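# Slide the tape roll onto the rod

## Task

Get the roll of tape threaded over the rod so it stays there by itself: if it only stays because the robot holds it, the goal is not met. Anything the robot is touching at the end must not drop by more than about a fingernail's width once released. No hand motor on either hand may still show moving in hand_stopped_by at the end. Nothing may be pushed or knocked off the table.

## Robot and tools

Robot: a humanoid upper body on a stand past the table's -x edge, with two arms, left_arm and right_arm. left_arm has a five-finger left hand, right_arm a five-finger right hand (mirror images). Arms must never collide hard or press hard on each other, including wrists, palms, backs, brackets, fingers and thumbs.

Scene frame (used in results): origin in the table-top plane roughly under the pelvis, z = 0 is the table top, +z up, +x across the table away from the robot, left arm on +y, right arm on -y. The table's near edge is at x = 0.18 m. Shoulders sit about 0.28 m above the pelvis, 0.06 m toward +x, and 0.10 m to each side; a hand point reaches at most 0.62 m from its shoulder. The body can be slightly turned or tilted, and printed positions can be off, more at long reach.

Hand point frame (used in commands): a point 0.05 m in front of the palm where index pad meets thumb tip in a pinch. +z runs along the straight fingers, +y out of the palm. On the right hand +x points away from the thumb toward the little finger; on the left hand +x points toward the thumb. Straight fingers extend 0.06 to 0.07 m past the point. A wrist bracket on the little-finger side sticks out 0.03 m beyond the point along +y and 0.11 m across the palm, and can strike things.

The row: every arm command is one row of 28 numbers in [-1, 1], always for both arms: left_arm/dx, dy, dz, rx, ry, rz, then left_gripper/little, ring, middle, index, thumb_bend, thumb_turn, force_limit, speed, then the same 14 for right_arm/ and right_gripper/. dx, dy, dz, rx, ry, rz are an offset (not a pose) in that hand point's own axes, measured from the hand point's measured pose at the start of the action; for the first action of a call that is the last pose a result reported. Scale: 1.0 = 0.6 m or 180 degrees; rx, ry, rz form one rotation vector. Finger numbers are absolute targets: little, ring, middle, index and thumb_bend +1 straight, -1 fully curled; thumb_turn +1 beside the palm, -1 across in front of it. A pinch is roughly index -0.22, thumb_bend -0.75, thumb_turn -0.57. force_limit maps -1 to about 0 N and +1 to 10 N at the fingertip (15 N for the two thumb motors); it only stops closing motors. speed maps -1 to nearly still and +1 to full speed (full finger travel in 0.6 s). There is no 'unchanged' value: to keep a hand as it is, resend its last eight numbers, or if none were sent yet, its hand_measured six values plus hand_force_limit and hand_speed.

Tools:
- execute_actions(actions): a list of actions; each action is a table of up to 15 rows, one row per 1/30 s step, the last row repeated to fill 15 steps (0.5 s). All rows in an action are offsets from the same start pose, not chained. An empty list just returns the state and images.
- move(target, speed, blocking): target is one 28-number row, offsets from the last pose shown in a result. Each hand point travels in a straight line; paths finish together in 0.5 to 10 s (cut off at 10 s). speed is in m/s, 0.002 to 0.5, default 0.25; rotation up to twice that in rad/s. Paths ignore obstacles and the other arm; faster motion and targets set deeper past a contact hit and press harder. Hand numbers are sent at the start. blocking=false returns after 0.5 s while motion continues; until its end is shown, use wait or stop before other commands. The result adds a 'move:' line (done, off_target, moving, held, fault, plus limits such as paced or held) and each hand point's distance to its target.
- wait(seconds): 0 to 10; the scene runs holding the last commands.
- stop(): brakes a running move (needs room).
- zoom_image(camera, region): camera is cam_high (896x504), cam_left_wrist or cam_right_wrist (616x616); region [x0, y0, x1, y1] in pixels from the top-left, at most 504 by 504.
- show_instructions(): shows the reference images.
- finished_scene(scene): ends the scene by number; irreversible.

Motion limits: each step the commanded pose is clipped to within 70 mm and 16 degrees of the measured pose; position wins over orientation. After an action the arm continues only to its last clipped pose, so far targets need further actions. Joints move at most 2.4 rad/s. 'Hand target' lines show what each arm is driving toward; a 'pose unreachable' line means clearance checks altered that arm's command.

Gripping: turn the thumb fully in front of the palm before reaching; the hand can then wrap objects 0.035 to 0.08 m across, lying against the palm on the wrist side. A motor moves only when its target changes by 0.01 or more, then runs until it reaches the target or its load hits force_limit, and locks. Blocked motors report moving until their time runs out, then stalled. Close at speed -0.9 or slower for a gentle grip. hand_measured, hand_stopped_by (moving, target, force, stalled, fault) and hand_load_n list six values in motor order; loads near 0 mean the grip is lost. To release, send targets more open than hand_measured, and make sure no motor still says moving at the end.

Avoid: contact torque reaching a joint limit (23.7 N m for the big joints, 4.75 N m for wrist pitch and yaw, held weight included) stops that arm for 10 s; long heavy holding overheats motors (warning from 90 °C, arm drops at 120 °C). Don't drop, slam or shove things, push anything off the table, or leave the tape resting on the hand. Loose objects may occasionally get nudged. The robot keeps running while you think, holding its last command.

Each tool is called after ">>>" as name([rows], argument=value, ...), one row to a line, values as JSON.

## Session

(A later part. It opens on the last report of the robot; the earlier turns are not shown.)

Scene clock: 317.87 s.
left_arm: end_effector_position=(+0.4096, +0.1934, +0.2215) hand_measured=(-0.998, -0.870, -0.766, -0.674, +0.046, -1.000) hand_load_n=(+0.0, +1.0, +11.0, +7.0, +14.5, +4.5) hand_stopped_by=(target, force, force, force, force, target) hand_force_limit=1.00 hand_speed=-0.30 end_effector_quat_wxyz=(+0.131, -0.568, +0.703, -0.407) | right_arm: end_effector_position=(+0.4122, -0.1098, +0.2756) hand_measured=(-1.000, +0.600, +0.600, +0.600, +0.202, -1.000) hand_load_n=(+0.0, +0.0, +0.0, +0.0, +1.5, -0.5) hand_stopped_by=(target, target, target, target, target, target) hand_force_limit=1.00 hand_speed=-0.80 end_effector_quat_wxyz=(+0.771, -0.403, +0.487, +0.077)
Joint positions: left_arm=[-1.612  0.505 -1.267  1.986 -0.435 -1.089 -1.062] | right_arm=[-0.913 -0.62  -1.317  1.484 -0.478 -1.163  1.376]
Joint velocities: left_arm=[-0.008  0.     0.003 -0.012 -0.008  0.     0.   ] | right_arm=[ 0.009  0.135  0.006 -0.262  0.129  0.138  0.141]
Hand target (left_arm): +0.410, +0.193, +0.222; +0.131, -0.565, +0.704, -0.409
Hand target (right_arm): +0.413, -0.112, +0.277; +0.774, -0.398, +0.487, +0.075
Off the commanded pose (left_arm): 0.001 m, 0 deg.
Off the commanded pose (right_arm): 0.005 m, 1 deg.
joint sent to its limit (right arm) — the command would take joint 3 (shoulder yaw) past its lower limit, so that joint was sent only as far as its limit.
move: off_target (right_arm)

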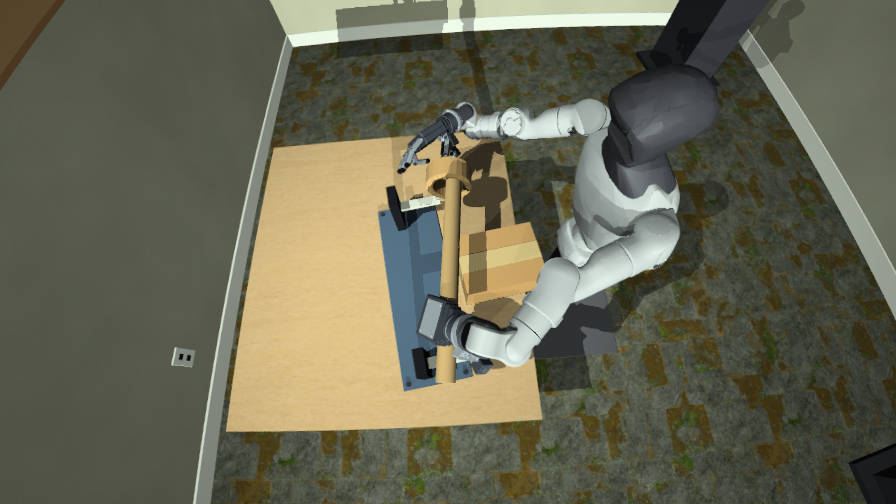

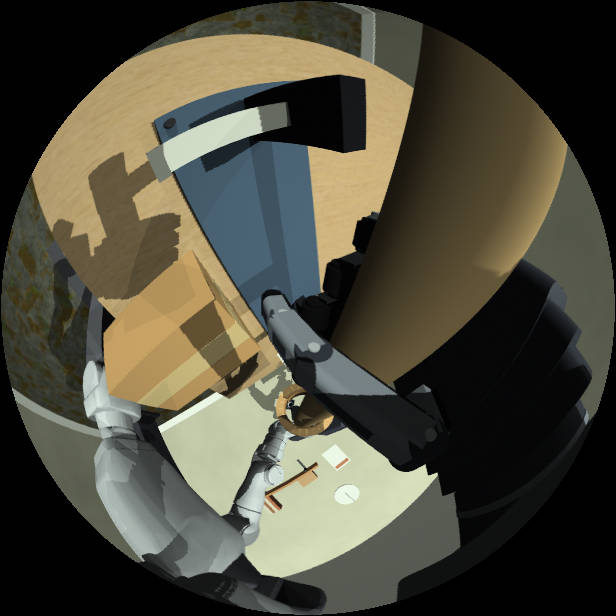

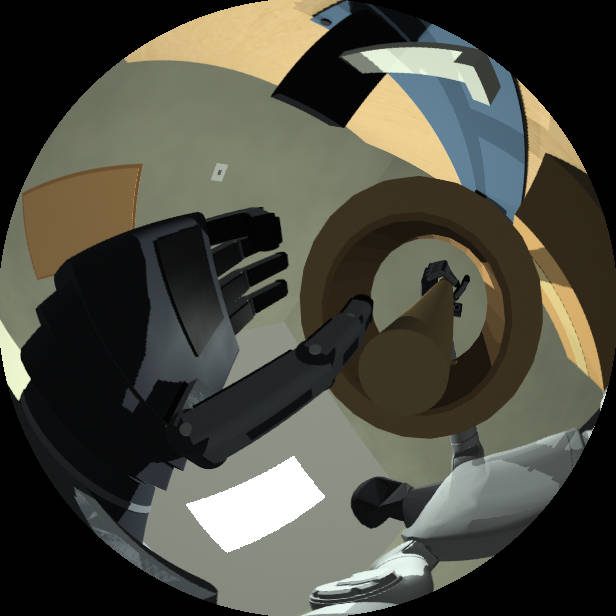

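>>> move(target=[0,0,0,0,0,0,-1,-1,-1,-1,-0.65,-1,1,-0.3,-0.008,0.008,-0.016,0,0,0,-1,0.6,0.6,0.6,0.2,-1,1,-0.8], speed=0.02)

>>> move(target=[0,0,0,0,0,0,-1,-1,-1,-1,-0.65,-1,1,-0.3,0.012,-0.015,-0.014,0,0,0,-1,0.6,0.6,0.6,0.2,-1,1,-0.8], speed=0.02)

>>> zoom_image(camera="cam_high", region=[380,90,520,230])

Scene clock: 325.57 s.
left_arm: end_effector_position=(+0.4081, +0.1931, +0.2196) hand_measured=(-0.998, -0.870, -0.766, -0.674, +0.046, -1.000) hand_load_n=(+0.0, +1.0, +11.0, +6.0, +14.5, +4.0) hand_stopped_by=(target, force, force, force, force, target) hand_force_limit=1.00 hand_speed=-0.30 end_effector_quat_wxyz=(+0.129, -0.566, +0.707, -0.404) | right_arm: end_effector_position=(+0.4015, -0.1116, +0.2763) hand_measured=(-1.000, +0.600, +0.600, +0.600, +0.202, -1.000) hand_load_n=(+0.0, +0.0, +0.0, +0.0, +1.0, -1.0) hand_stopped_by=(target, target, target, target, target, target) hand_force_limit=1.00 hand_speed=-0.80 end_effector_quat_wxyz=(+0.773, -0.401, +0.486, +0.079)
Joint positions: left_arm=[-1.611  0.503 -1.267  1.986 -0.428 -1.093 -1.064] | right_arm=[-0.913 -0.759 -1.247  1.783 -0.508 -1.328  1.267]
Joint velocities: left_arm=[ 0.002  0.006 -0.005 -0.009 -0.006  0.     0.   ] | right_arm=[ 0.003 -0.037  0.06   0.074  0.006 -0.041 -0.069]
Hand target (left_arm): +0.410, +0.193, +0.222; +0.131, -0.568, +0.703, -0.407
Hand target (right_arm): +0.401, -0.111, +0.276; +0.772, -0.403, +0.485, +0.077
Off the commanded pose (left_arm): 0.003 m, 1 deg.
Off the commanded pose (right_arm): 0.002 m, 0 deg.
move: done

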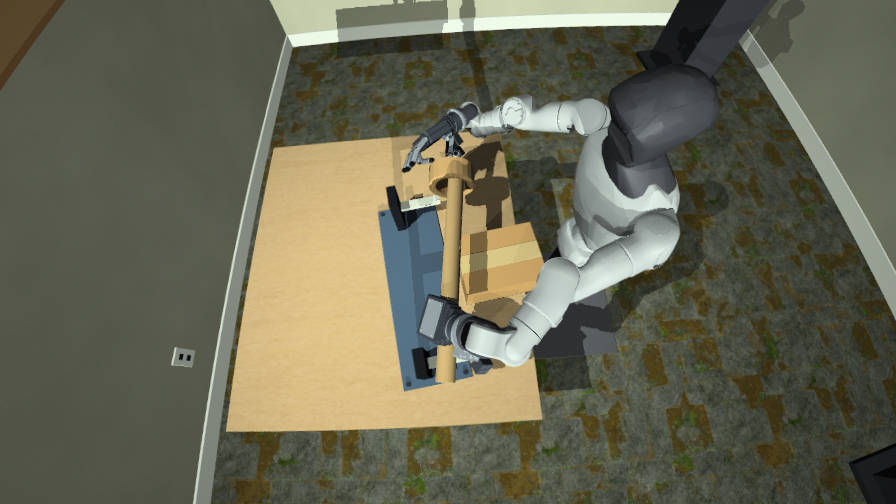

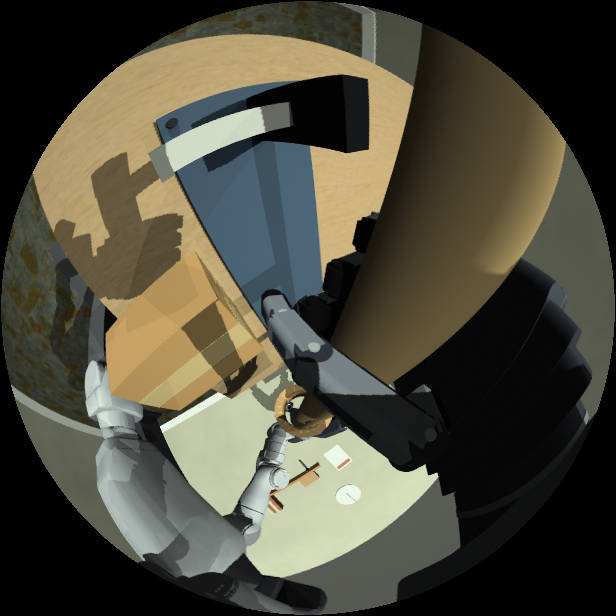

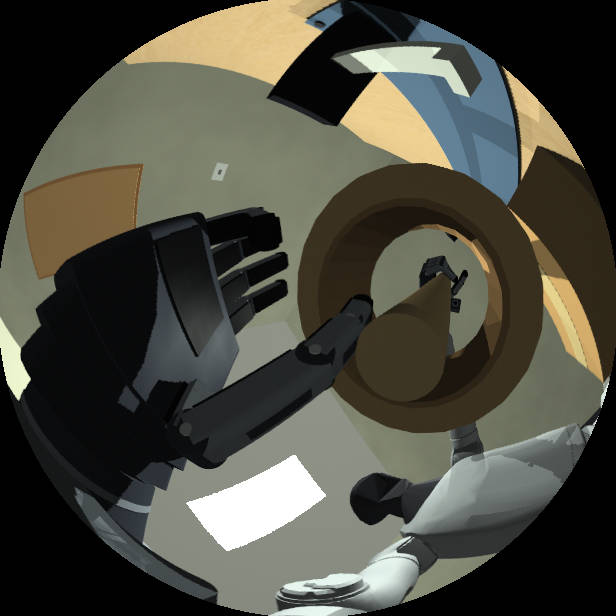

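Scene clock: 326.53 s.
left_arm: end_effector_position=(+0.4079, +0.1935, +0.2190) hand_measured=(-0.998, -0.870, -0.766, -0.674, +0.046, -1.000) hand_load_n=(+0.0, +1.0, +11.0, +6.5, +14.5, +4.0) hand_stopped_by=(target, force, force, force, force, target) hand_force_limit=1.00 hand_speed=-0.30 end_effector_quat_wxyz=(+0.129, -0.567, +0.707, -0.402) | right_arm: end_effector_position=(+0.4026, -0.1244, +0.2711) hand_measured=(-1.000, +0.600, +0.600, +0.600, +0.202, -1.000) hand_load_n=(+0.0, +0.0, +0.0, +0.0, +1.0, -0.5) hand_stopped_by=(target, target, target, target, target, target) hand_force_limit=1.00 hand_speed=-0.80 end_effector_quat_wxyz=(+0.768, -0.403, +0.492, +0.075)
Joint positions: left_arm=[-1.61   0.503 -1.267  1.987 -0.426 -1.091 -1.064] | right_arm=[-0.873 -0.631 -1.318  1.446 -0.378 -1.139  1.472]
Joint velocities: left_arm=[ 0.006  0.005  0.002 -0.003  0.005  0.     0.   ] | right_arm=[ 0.003  0.117  0.011 -0.261  0.109  0.136  0.099]
Hand target (left_arm): +0.408, +0.193, +0.220; +0.129, -0.566, +0.707, -0.404
Hand target (right_arm): +0.403, -0.126, +0.272; +0.770, -0.399, +0.492, +0.074
Off the commanded pose (left_arm): 0.001 m, 0 deg.
Off the commanded pose (right_arm): 0.003 m, 1 deg.
joint sent to its limit (right arm) — the command would take joint 3 (shoulder yaw) past its lower limit, so that joint was sent only as far as its limit.
move: done

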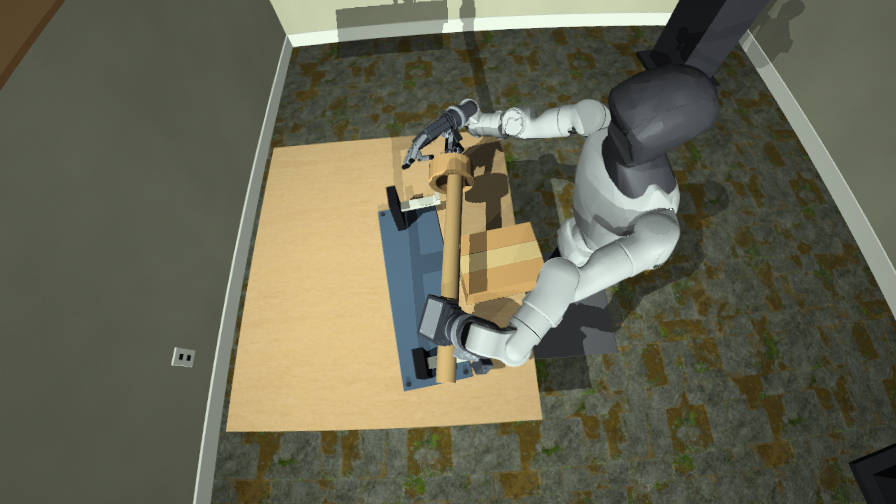

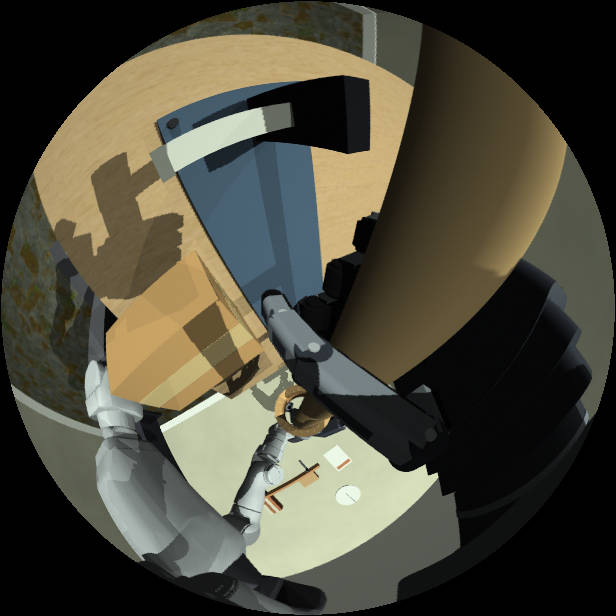

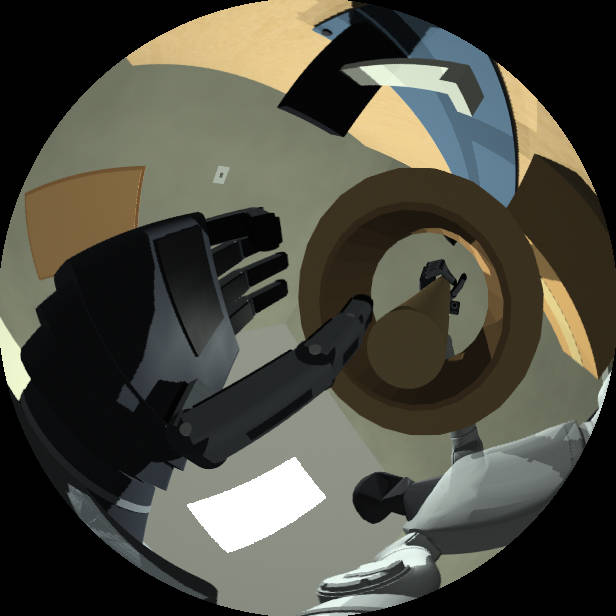

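Region (380, 90, 520, 230) of cam_high's 896x504 image, scaled by 3.600, with more detail than that image has.

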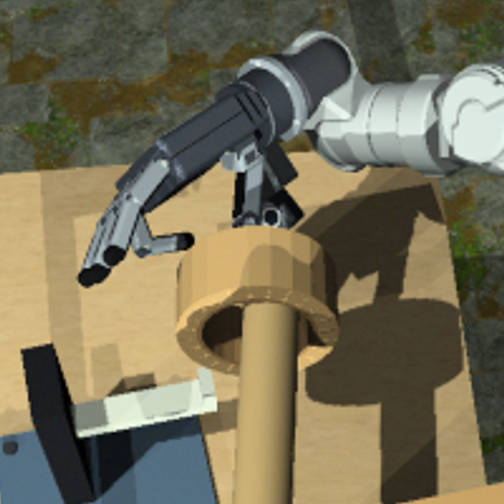

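>>> move(target=[0,0,0,0,0,0,-1,-1,-1,-1,-0.65,-1,1,-0.3,-0.025,0.055,0.035,0,0,0,-1,0.6,0.6,0.6,0.2,-1,1,-0.8], speed=0.03)

>>> move(target=[0,0,0,0,0,0,-1,-1,-1,-1,-0.65,-1,1,-0.3,0.04,0.018,0,0,0,0,-1,0.6,0.6,0.6,0.2,-1,1,-0.8], speed=0.02)

>>> zoom_image(camera="cam_high", region=[380,90,520,230])

Scene clock: 336.27 s.
left_arm: end_effector_position=(+0.4037, +0.1979, +0.2137) hand_measured=(-0.998, -0.870, -0.766, -0.674, +0.046, -1.000) hand_load_n=(+0.0, +1.0, +11.0, +6.0, +14.5, +4.0) hand_stopped_by=(target, force, force, force, force, target) hand_force_limit=1.00 hand_speed=-0.30 end_effector_quat_wxyz=(+0.127, -0.571, +0.711, -0.390) | right_arm: end_effector_position=(+0.3954, -0.0841, +0.2764) hand_measured=(-1.000, +0.600, +0.600, +0.600, +0.202, -1.000) hand_load_n=(+0.0, +0.0, +0.0, +0.0, +1.0, -2.0) hand_stopped_by=(target, target, target, target, target, target) hand_force_limit=1.00 hand_speed=-0.80 end_effector_quat_wxyz=(+0.776, -0.402, +0.480, +0.078)
Joint positions: left_arm=[-1.606  0.506 -1.267  1.992 -0.405 -1.096 -1.068] | right_arm=[-0.994 -0.824 -0.943  2.077 -0.618 -1.547  0.893]
Joint velocities: left_arm=[ 0.002 -0.011  0.    -0.002  0.003  0.     0.   ] | right_arm=[ 0.026 -0.023 -0.089  0.005 -0.195  0.    -0.119]
Hand target (left_arm): +0.408, +0.193, +0.219; +0.129, -0.567, +0.707, -0.402
Hand target (right_arm): +0.393, -0.082, +0.273; +0.772, -0.404, +0.482, +0.084
Off the commanded pose (left_arm): 0.008 m, 2 deg.
Off the commanded pose (right_arm): 0.008 m, 2 deg.
joint sent to its limit (right arm) — the command would take joint 4 (elbow) past its upper limit, so that joint was sent only as far as its limit.
move: off_target (left_arm, right_arm)

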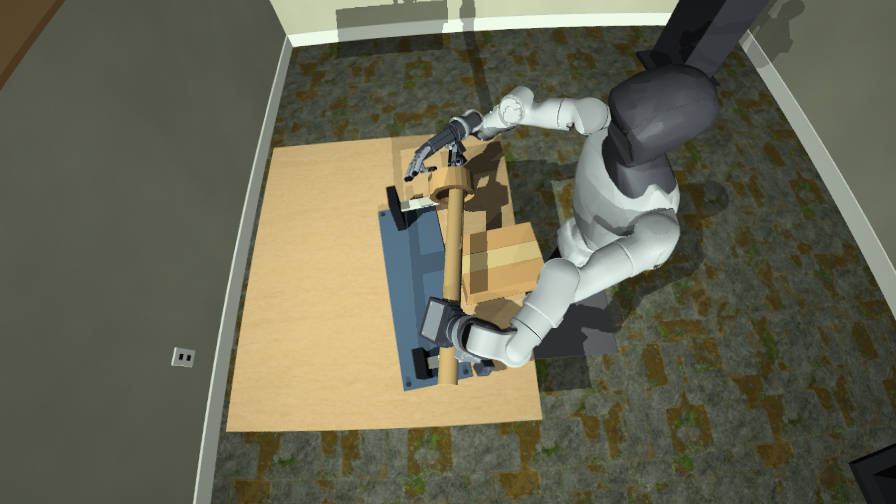

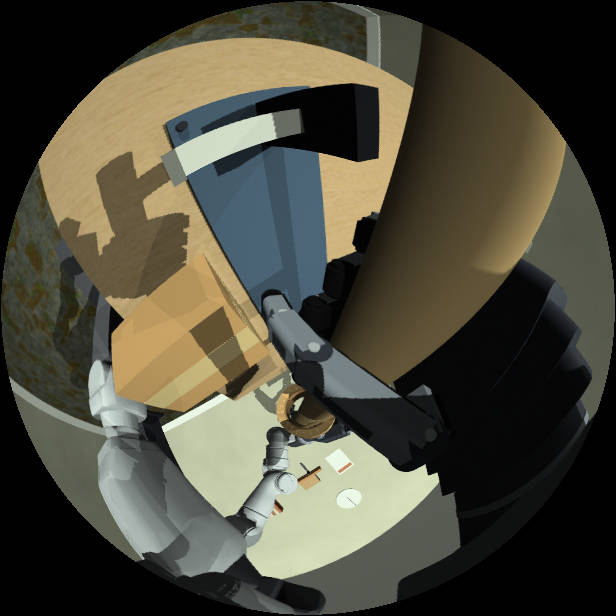

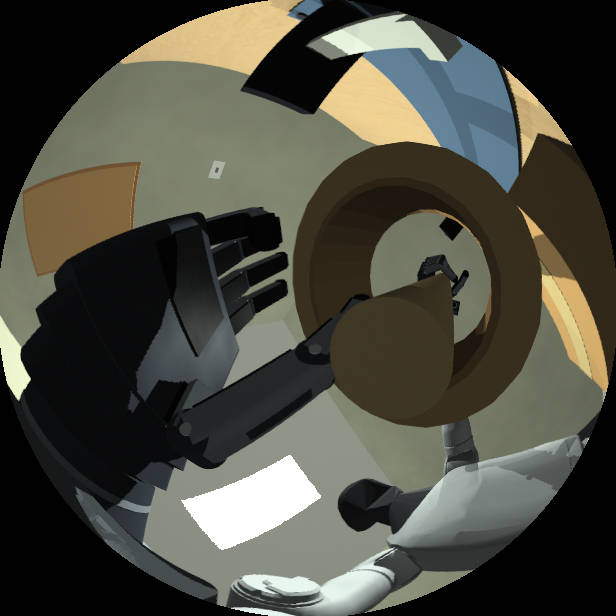

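Scene clock: 337.83 s.
left_arm: end_effector_position=(+0.3997, +0.2017, +0.2079) hand_measured=(-0.998, -0.870, -0.766, -0.674, +0.046, -1.000) hand_load_n=(+0.0, +0.5, +11.0, +9.5, +14.5, +5.0) hand_stopped_by=(target, force, force, force, force, target) hand_force_limit=1.00 hand_speed=-0.30 end_effector_quat_wxyz=(+0.124, -0.575, +0.716, -0.376) | right_arm: end_effector_position=(+0.4021, -0.0851, +0.2509) hand_measured=(-1.000, +0.600, +0.600, +0.600, +0.202, -1.000) hand_load_n=(+0.0, +0.0, +0.0, +0.0, +1.5, +0.0) hand_stopped_by=(target, target, target, target, target, target) hand_force_limit=1.00 hand_speed=-0.80 end_effector_quat_wxyz=(+0.776, -0.401, +0.482, +0.071)
Joint positions: left_arm=[-1.602  0.507 -1.267  1.994 -0.376 -1.095 -1.069] | right_arm=[-0.864 -0.598 -1.196  1.645 -0.532 -1.367  1.164]
Joint velocities: left_arm=[ 0.015  0.005 -0.002 -0.008 -0.005  0.     0.   ] | right_arm=[ 0.018  0.089 -0.117 -0.183  0.044  0.088  0.167]
Hand target (left_arm): +0.404, +0.198, +0.214; +0.127, -0.571, +0.711, -0.390
Hand target (right_arm): +0.402, -0.085, +0.249; +0.775, -0.399, +0.485, +0.073
Off the commanded pose (left_arm): 0.008 m, 2 deg.
Off the commanded pose (right_arm): 0.002 m, 1 deg.
move: off_target (left_arm)

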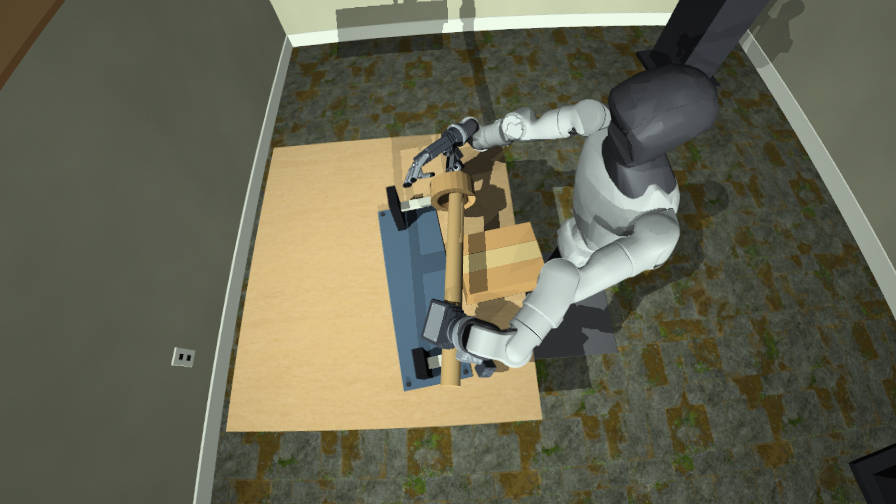

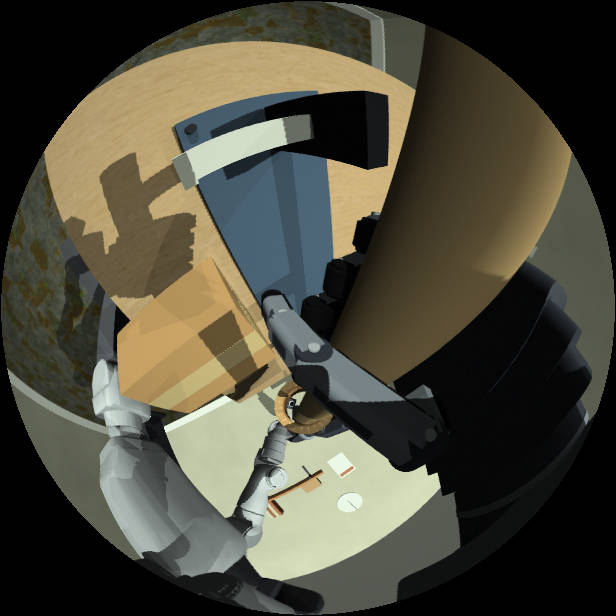

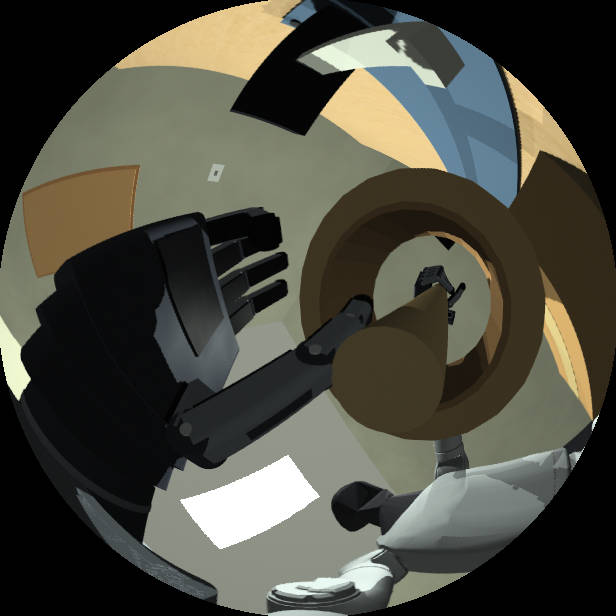

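Region (380, 90, 520, 230) of cam_high's 896x504 image, scaled by 3.600, with more detail than that image has.

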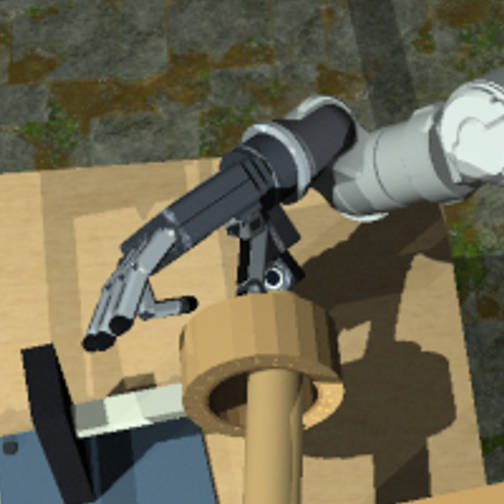

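>>> move(target=[0.011,-0.027,-0.01,0,0,0,-1,-1,-1,-1,-0.65,-1,1,-0.3,0,0,0,0,0,0,-1,0.6,0.6,0.6,0.8,-1,1,-0.8], speed=0.02)

>>> zoom_image(camera="cam_high", region=[380,90,520,230])

Scene clock: 347.17 s.
left_arm: end_effector_position=(+0.3972, +0.1980, +0.2142) hand_measured=(-0.998, -0.870, -0.766, -0.674, +0.046, -1.000) hand_load_n=(+0.0, +0.0, +11.0, +11.0, +14.5, +5.0) hand_stopped_by=(target, force, force, force, force, target) hand_force_limit=1.00 hand_speed=-0.30 end_effector_quat_wxyz=(+0.099, -0.570, +0.730, -0.364) | right_arm: end_effector_position=(+0.4045, -0.0867, +0.2542) hand_measured=(-1.000, +0.600, +0.600, +0.600, +0.798, -1.000) hand_load_n=(+0.0, +0.0, +0.0, +0.0, -1.5, +0.0) hand_stopped_by=(target, target, target, target, target, target) hand_force_limit=1.00 hand_speed=-0.80 end_effector_quat_wxyz=(+0.779, -0.397, +0.481, +0.067)
Joint positions: left_arm=[-1.61   0.588 -1.267  1.778 -0.37  -0.973 -1.115] | right_arm=[-0.868 -0.597 -1.202  1.639 -0.528 -1.363  1.16 ]
Joint velocities: left_arm=[ 0.003 -0.005  0.003  0.006  0.011  0.     0.   ] | right_arm=[-0.015 -0.012 -0.012  0.003  0.     0.     0.   ]
Hand target (left_arm): +0.406, +0.196, +0.225; +0.110, -0.570, +0.717, -0.386
Hand target (right_arm): +0.402, -0.085, +0.251; +0.776, -0.401, +0.482, +0.071
Off the commanded pose (left_arm): 0.014 m, 4 deg.
Off the commanded pose (right_arm): 0.004 m, 1 deg.
joint sent to its limit (left arm) — the command would take joint 1 (shoulder pitch) past its lower limit and joint 3 (shoulder yaw) past its lower limit, so those joints were sent only as far as their limits.
move: off_target (left_arm, right_arm)

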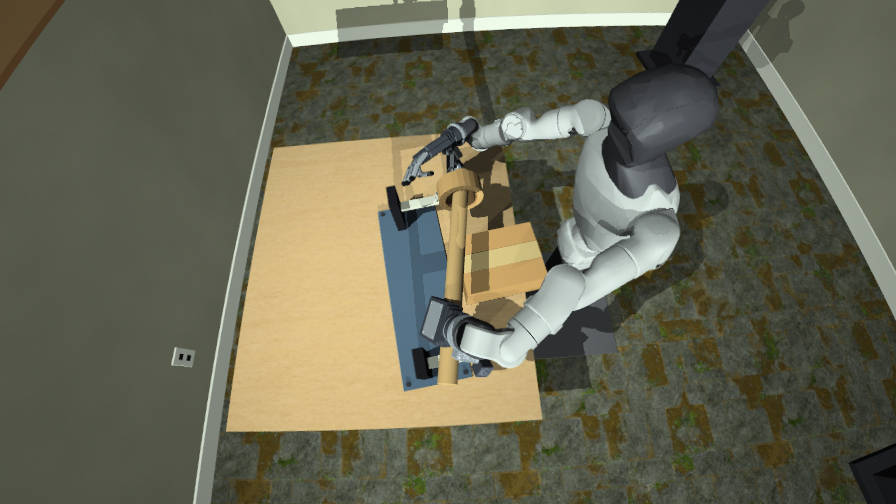

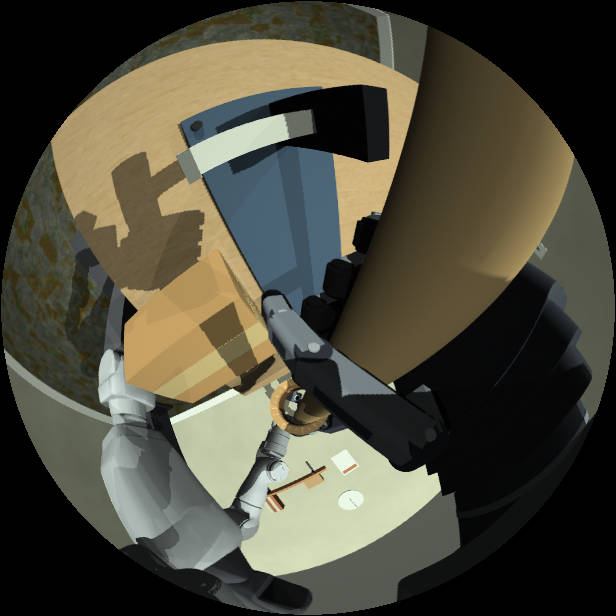

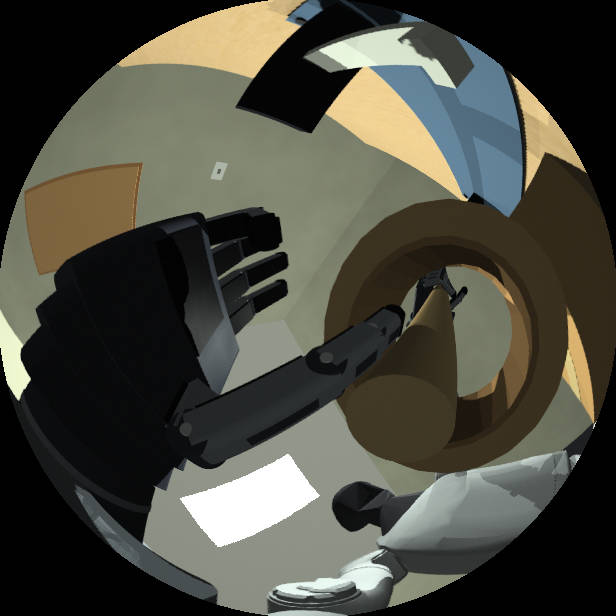

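Region (380, 90, 520, 230) of cam_high's 896x504 image, scaled by 3.600, with more detail than that image has.

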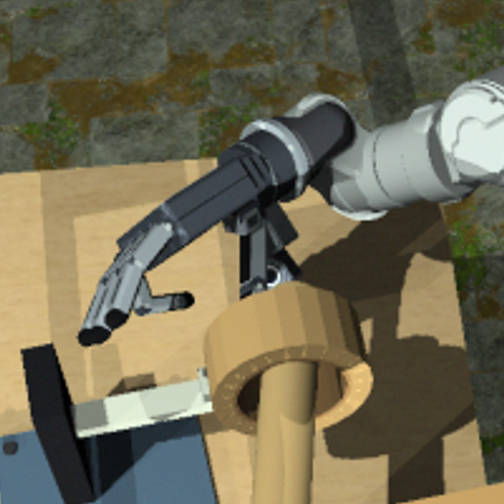

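>>> move(target=[0.011,-0.02,-0.01,0,0,0,-1,-1,-1,-1,-0.65,-1,1,-0.3,0.02,0.02,-0.012,0,0,0,-1,0.6,0.6,0.6,0.6,-1,1,-0.8], speed=0.02)

>>> move(target=[0.011,-0.02,-0.01,0,0,0,-1,-1,-1,-1,-0.65,-1,1,-0.3,0.02,-0.025,-0.03,0,0,0,-1,0.6,0.6,0.6,0.6,-1,1,-0.8], speed=0.02)

>>> zoom_image(camera="cam_high", region=[380,90,520,230])

Scene clock: 356.63 s.
left_arm: end_effector_position=(+0.3945, +0.1982, +0.2189) hand_measured=(-0.998, -0.870, -0.766, -0.674, +0.046, -1.000) hand_load_n=(+0.0, +0.0, +11.0, +11.0, +14.5, +5.5) hand_stopped_by=(target, force, force, force, force, target) hand_force_limit=1.00 hand_speed=-0.30 end_effector_quat_wxyz=(+0.086, -0.571, +0.740, -0.345) | right_arm: end_effector_position=(+0.3993, -0.0875, +0.2357) hand_measured=(-1.000, +0.600, +0.600, +0.600, +0.600, -1.000) hand_load_n=(+0.0, +0.0, +0.0, +0.0, +0.5, +0.0) hand_stopped_by=(target, target, target, target, target, target) hand_force_limit=1.00 hand_speed=-0.80 end_effector_quat_wxyz=(+0.774, -0.397, +0.490, +0.058)
Joint positions: left_arm=[-1.612  0.692 -1.242  1.513 -0.307 -0.808 -1.124] | right_arm=[-0.805 -0.459 -1.287  1.394 -0.47  -1.285  1.293]
Joint velocities: left_arm=[-0.005 -0.008  0.137 -0.043  0.123  0.036  0.006] | right_arm=[ 0.006  0.015 -0.034 -0.035  0.006  0.022  0.026]
Hand target (left_arm): +0.401, +0.193, +0.229; +0.090, -0.567, +0.732, -0.366
Hand target (right_arm): +0.399, -0.087, +0.236; +0.774, -0.395, +0.491, +0.059
Off the commanded pose (left_arm): 0.012 m, 3 deg.
Off the commanded pose (right_arm): 0.001 m, 2 deg.
joint sent to its limit (left arm) — the command would take joint 1 (shoulder pitch) past its lower limit, so that joint was sent only as far as its limit.
move: off_target (left_arm)

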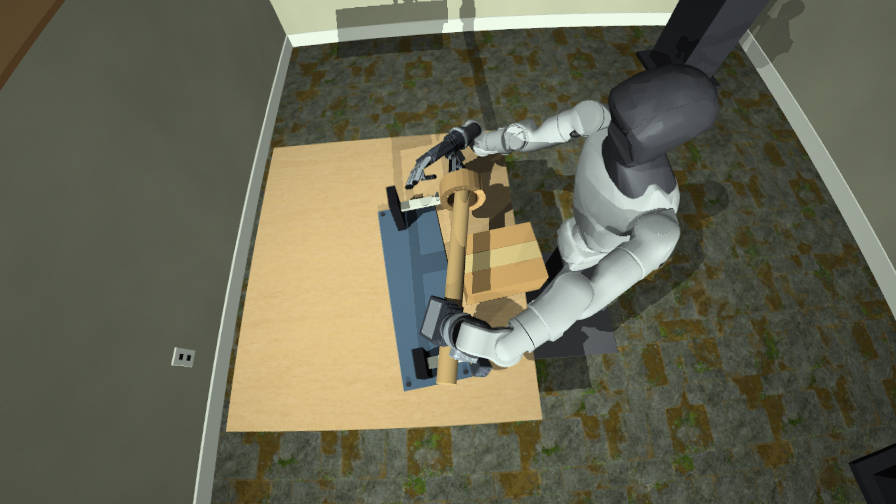

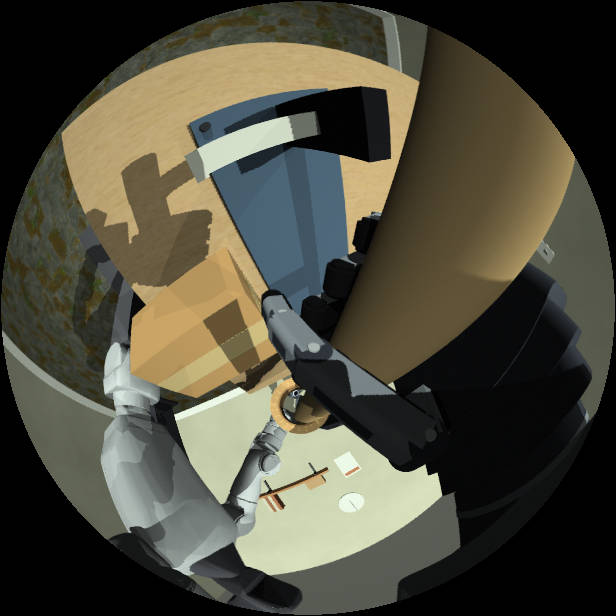

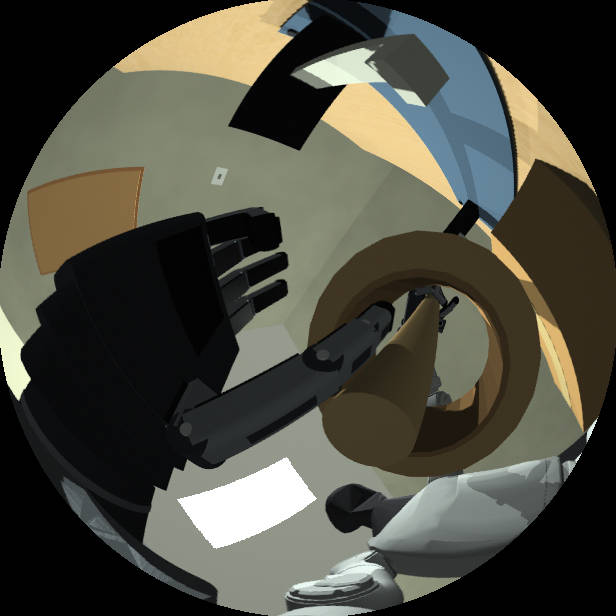

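Scene clock: 358.20 s.
left_arm: end_effector_position=(+0.3947, +0.1976, +0.2246) hand_measured=(-0.998, -0.870, -0.766, -0.674, +0.046, -1.000) hand_load_n=(+0.0, +0.0, +11.0, +10.5, +14.5, +5.5) hand_stopped_by=(target, force, force, force, force, target) hand_force_limit=1.00 hand_speed=-0.30 end_effector_quat_wxyz=(+0.086, -0.575, +0.744, -0.329) | right_arm: end_effector_position=(+0.3988, -0.1105, +0.2302) hand_measured=(-1.000, +0.600, +0.600, +0.600, +0.600, -1.000) hand_load_n=(+0.0, +0.0, +0.0, +0.0, +0.5, +0.5) hand_stopped_by=(target, target, target, target, target, target) hand_force_limit=1.00 hand_speed=-0.80 end_effector_quat_wxyz=(+0.760, -0.395, +0.514, +0.044)
Joint positions: left_arm=[-1.613  0.738 -1.119  1.361 -0.167 -0.686 -1.142] | right_arm=[-0.771 -0.506 -1.313  1.38  -0.47  -1.246  1.313]
Joint velocities: left_arm=[ 0.002 -0.002  0.075  0.034  0.074  0.    -0.026] | right_arm=[ 0.003  0.014  0.    -0.006 -0.008  0.001  0.   ]
Hand target (left_arm): +0.399, +0.193, +0.233; +0.087, -0.571, +0.740, -0.345
Hand target (right_arm): +0.399, -0.113, +0.231; +0.761, -0.393, +0.515, +0.041
Off the commanded pose (left_arm): 0.010 m, 2 deg.
Off the commanded pose (right_arm): 0.003 m, 4 deg.
joint sent to its limit (left arm) — the command would take joint 1 (shoulder pitch) past its lower limit, so that joint was sent only as far as its limit.
move: off_target (left_arm, right_arm)

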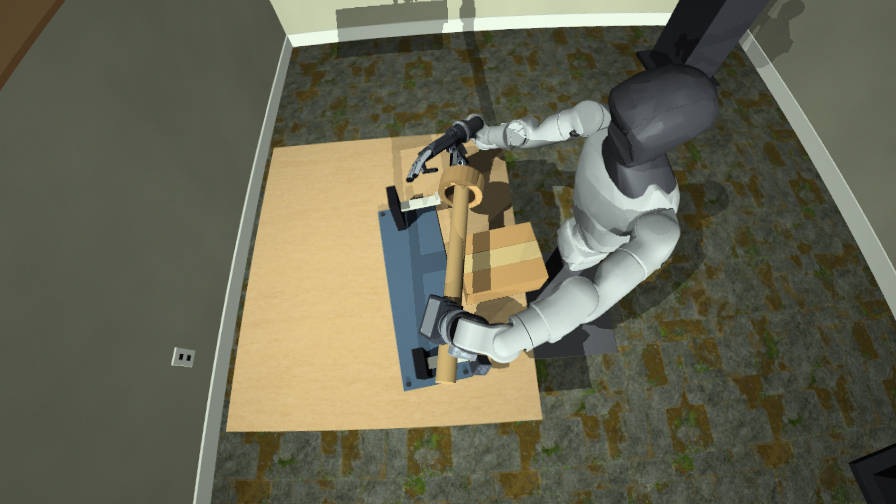

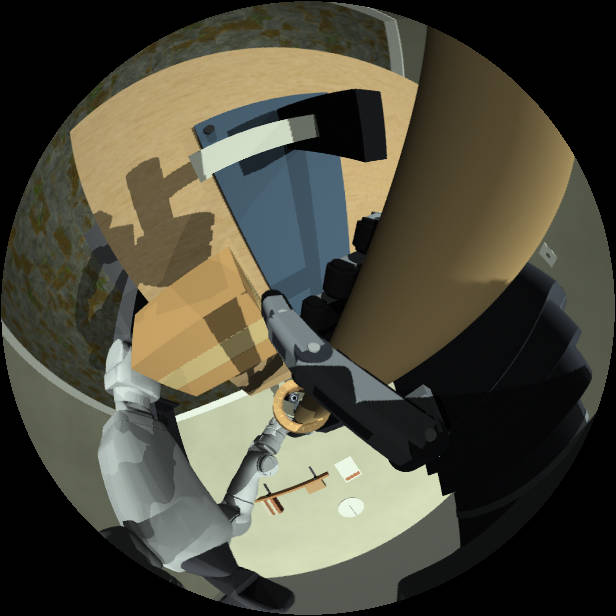

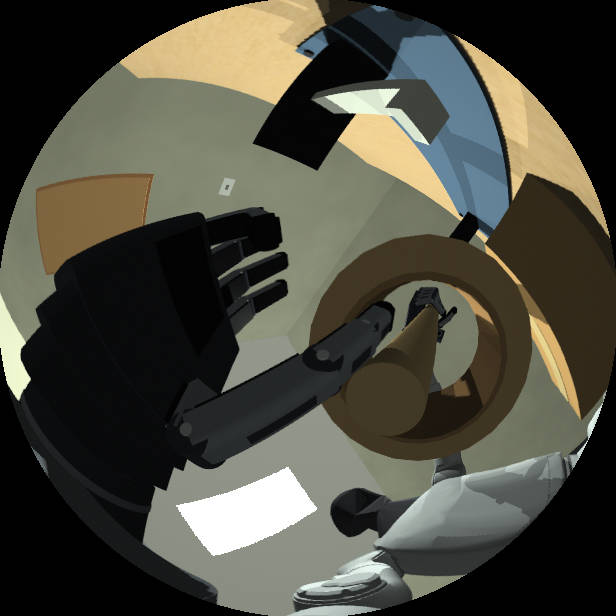

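Region (380, 90, 520, 230) of cam_high's 896x504 image, scaled by 3.600, with more detail than that image has.

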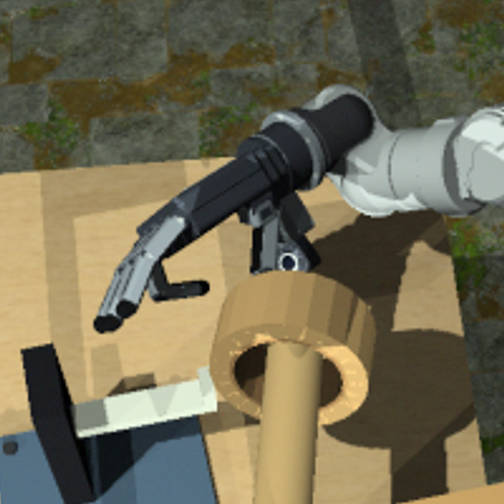

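>>> move(target=[0.011,-0.02,-0.01,0,0,0,-1,-1,-1,-1,-0.65,-1,1,-0.3,0.008,-0.02,-0.043,0,0,0,-1,0.6,0.6,0.6,0.9,-1,1,-0.9], speed=0.02)

>>> zoom_image(camera="cam_high", region=[380,90,520,230])

Scene clock: 367.63 s.
left_arm: end_effector_position=(+0.3937, +0.1966, +0.2296) hand_measured=(-0.998, -0.870, -0.766, -0.674, +0.046, -1.000) hand_load_n=(+0.0, +0.0, +11.0, +10.0, +14.5, +5.0) hand_stopped_by=(target, force, force, force, force, target) hand_force_limit=1.00 hand_speed=-0.30 end_effector_quat_wxyz=(+0.086, -0.576, +0.751, -0.312) | right_arm: end_effector_position=(+0.3880, -0.1367, +0.2292) hand_measured=(-1.000, +0.600, +0.600, +0.600, +0.900, -1.000) hand_load_n=(+0.0, +0.0, +0.0, +0.0, -0.5, -1.0) hand_stopped_by=(target, target, target, target, target, target) hand_force_limit=1.00 hand_speed=-0.90 end_effector_quat_wxyz=(+0.754, -0.394, +0.524, +0.033)
Joint positions: left_arm=[-1.613  0.707 -0.831  1.349  0.112 -0.65  -1.21 ] | right_arm=[-0.726 -0.562 -1.319  1.38  -0.353 -1.228  1.423]
Joint velocities: left_arm=[-0.006 -0.008  0.049  0.015  0.058 -0.01  -0.005] | right_arm=[ 0.015 -0.003  0.008  0.005  0.008  0.     0.   ]
Hand target (left_arm): +0.399, +0.192, +0.238; +0.089, -0.576, +0.743, -0.330
Hand target (right_arm): +0.387, -0.137, +0.229; +0.754, -0.393, +0.525, +0.035
Off the commanded pose (left_arm): 0.011 m, 2 deg.
Off the commanded pose (right_arm): 0.001 m, 2 deg.
joint sent to its limit (left arm) — the command would take joint 1 (shoulder pitch) past its lower limit, so that joint was sent only as far as its limit.
joint sent to its limit (right arm) — the command would take joint 3 (shoulder yaw) past its lower limit, so that joint was sent only as far as its limit.
move: off_target (left_arm)

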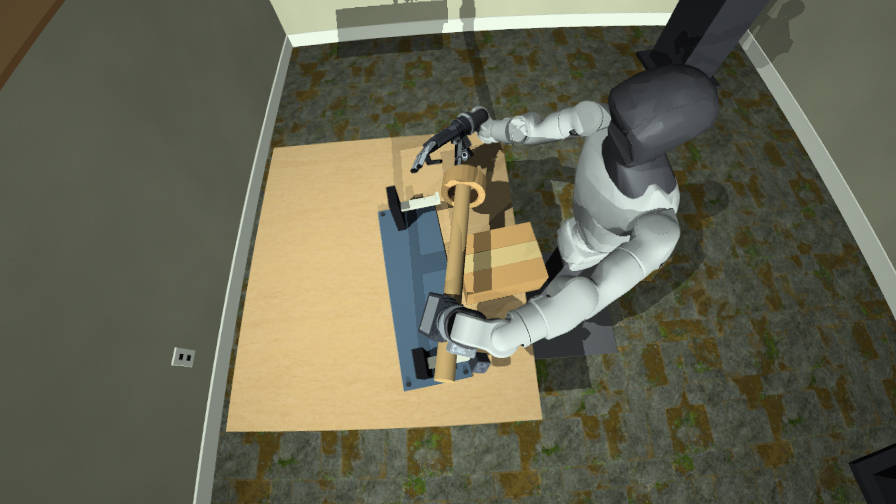

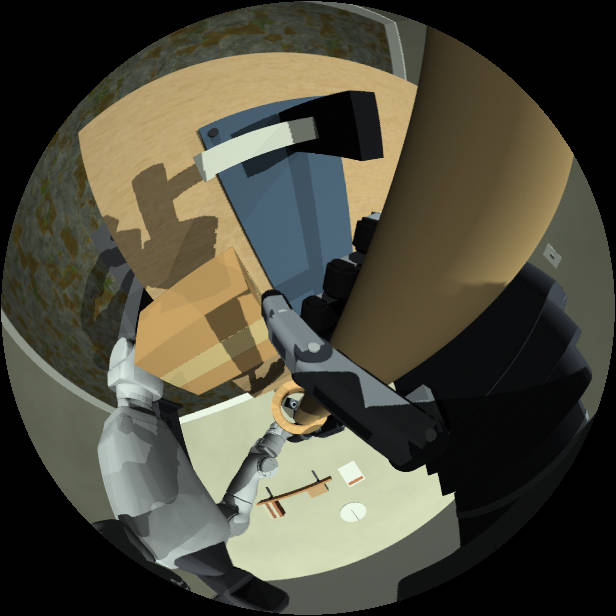

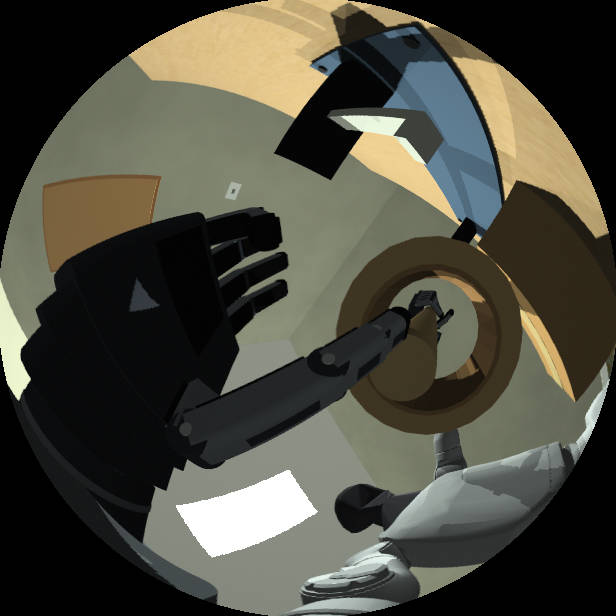

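Region (380, 90, 520, 230) of cam_high's 896x504 image, scaled by 3.600, with more detail than that image has.

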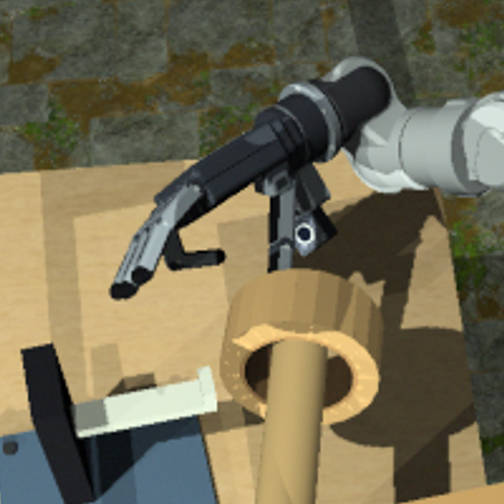

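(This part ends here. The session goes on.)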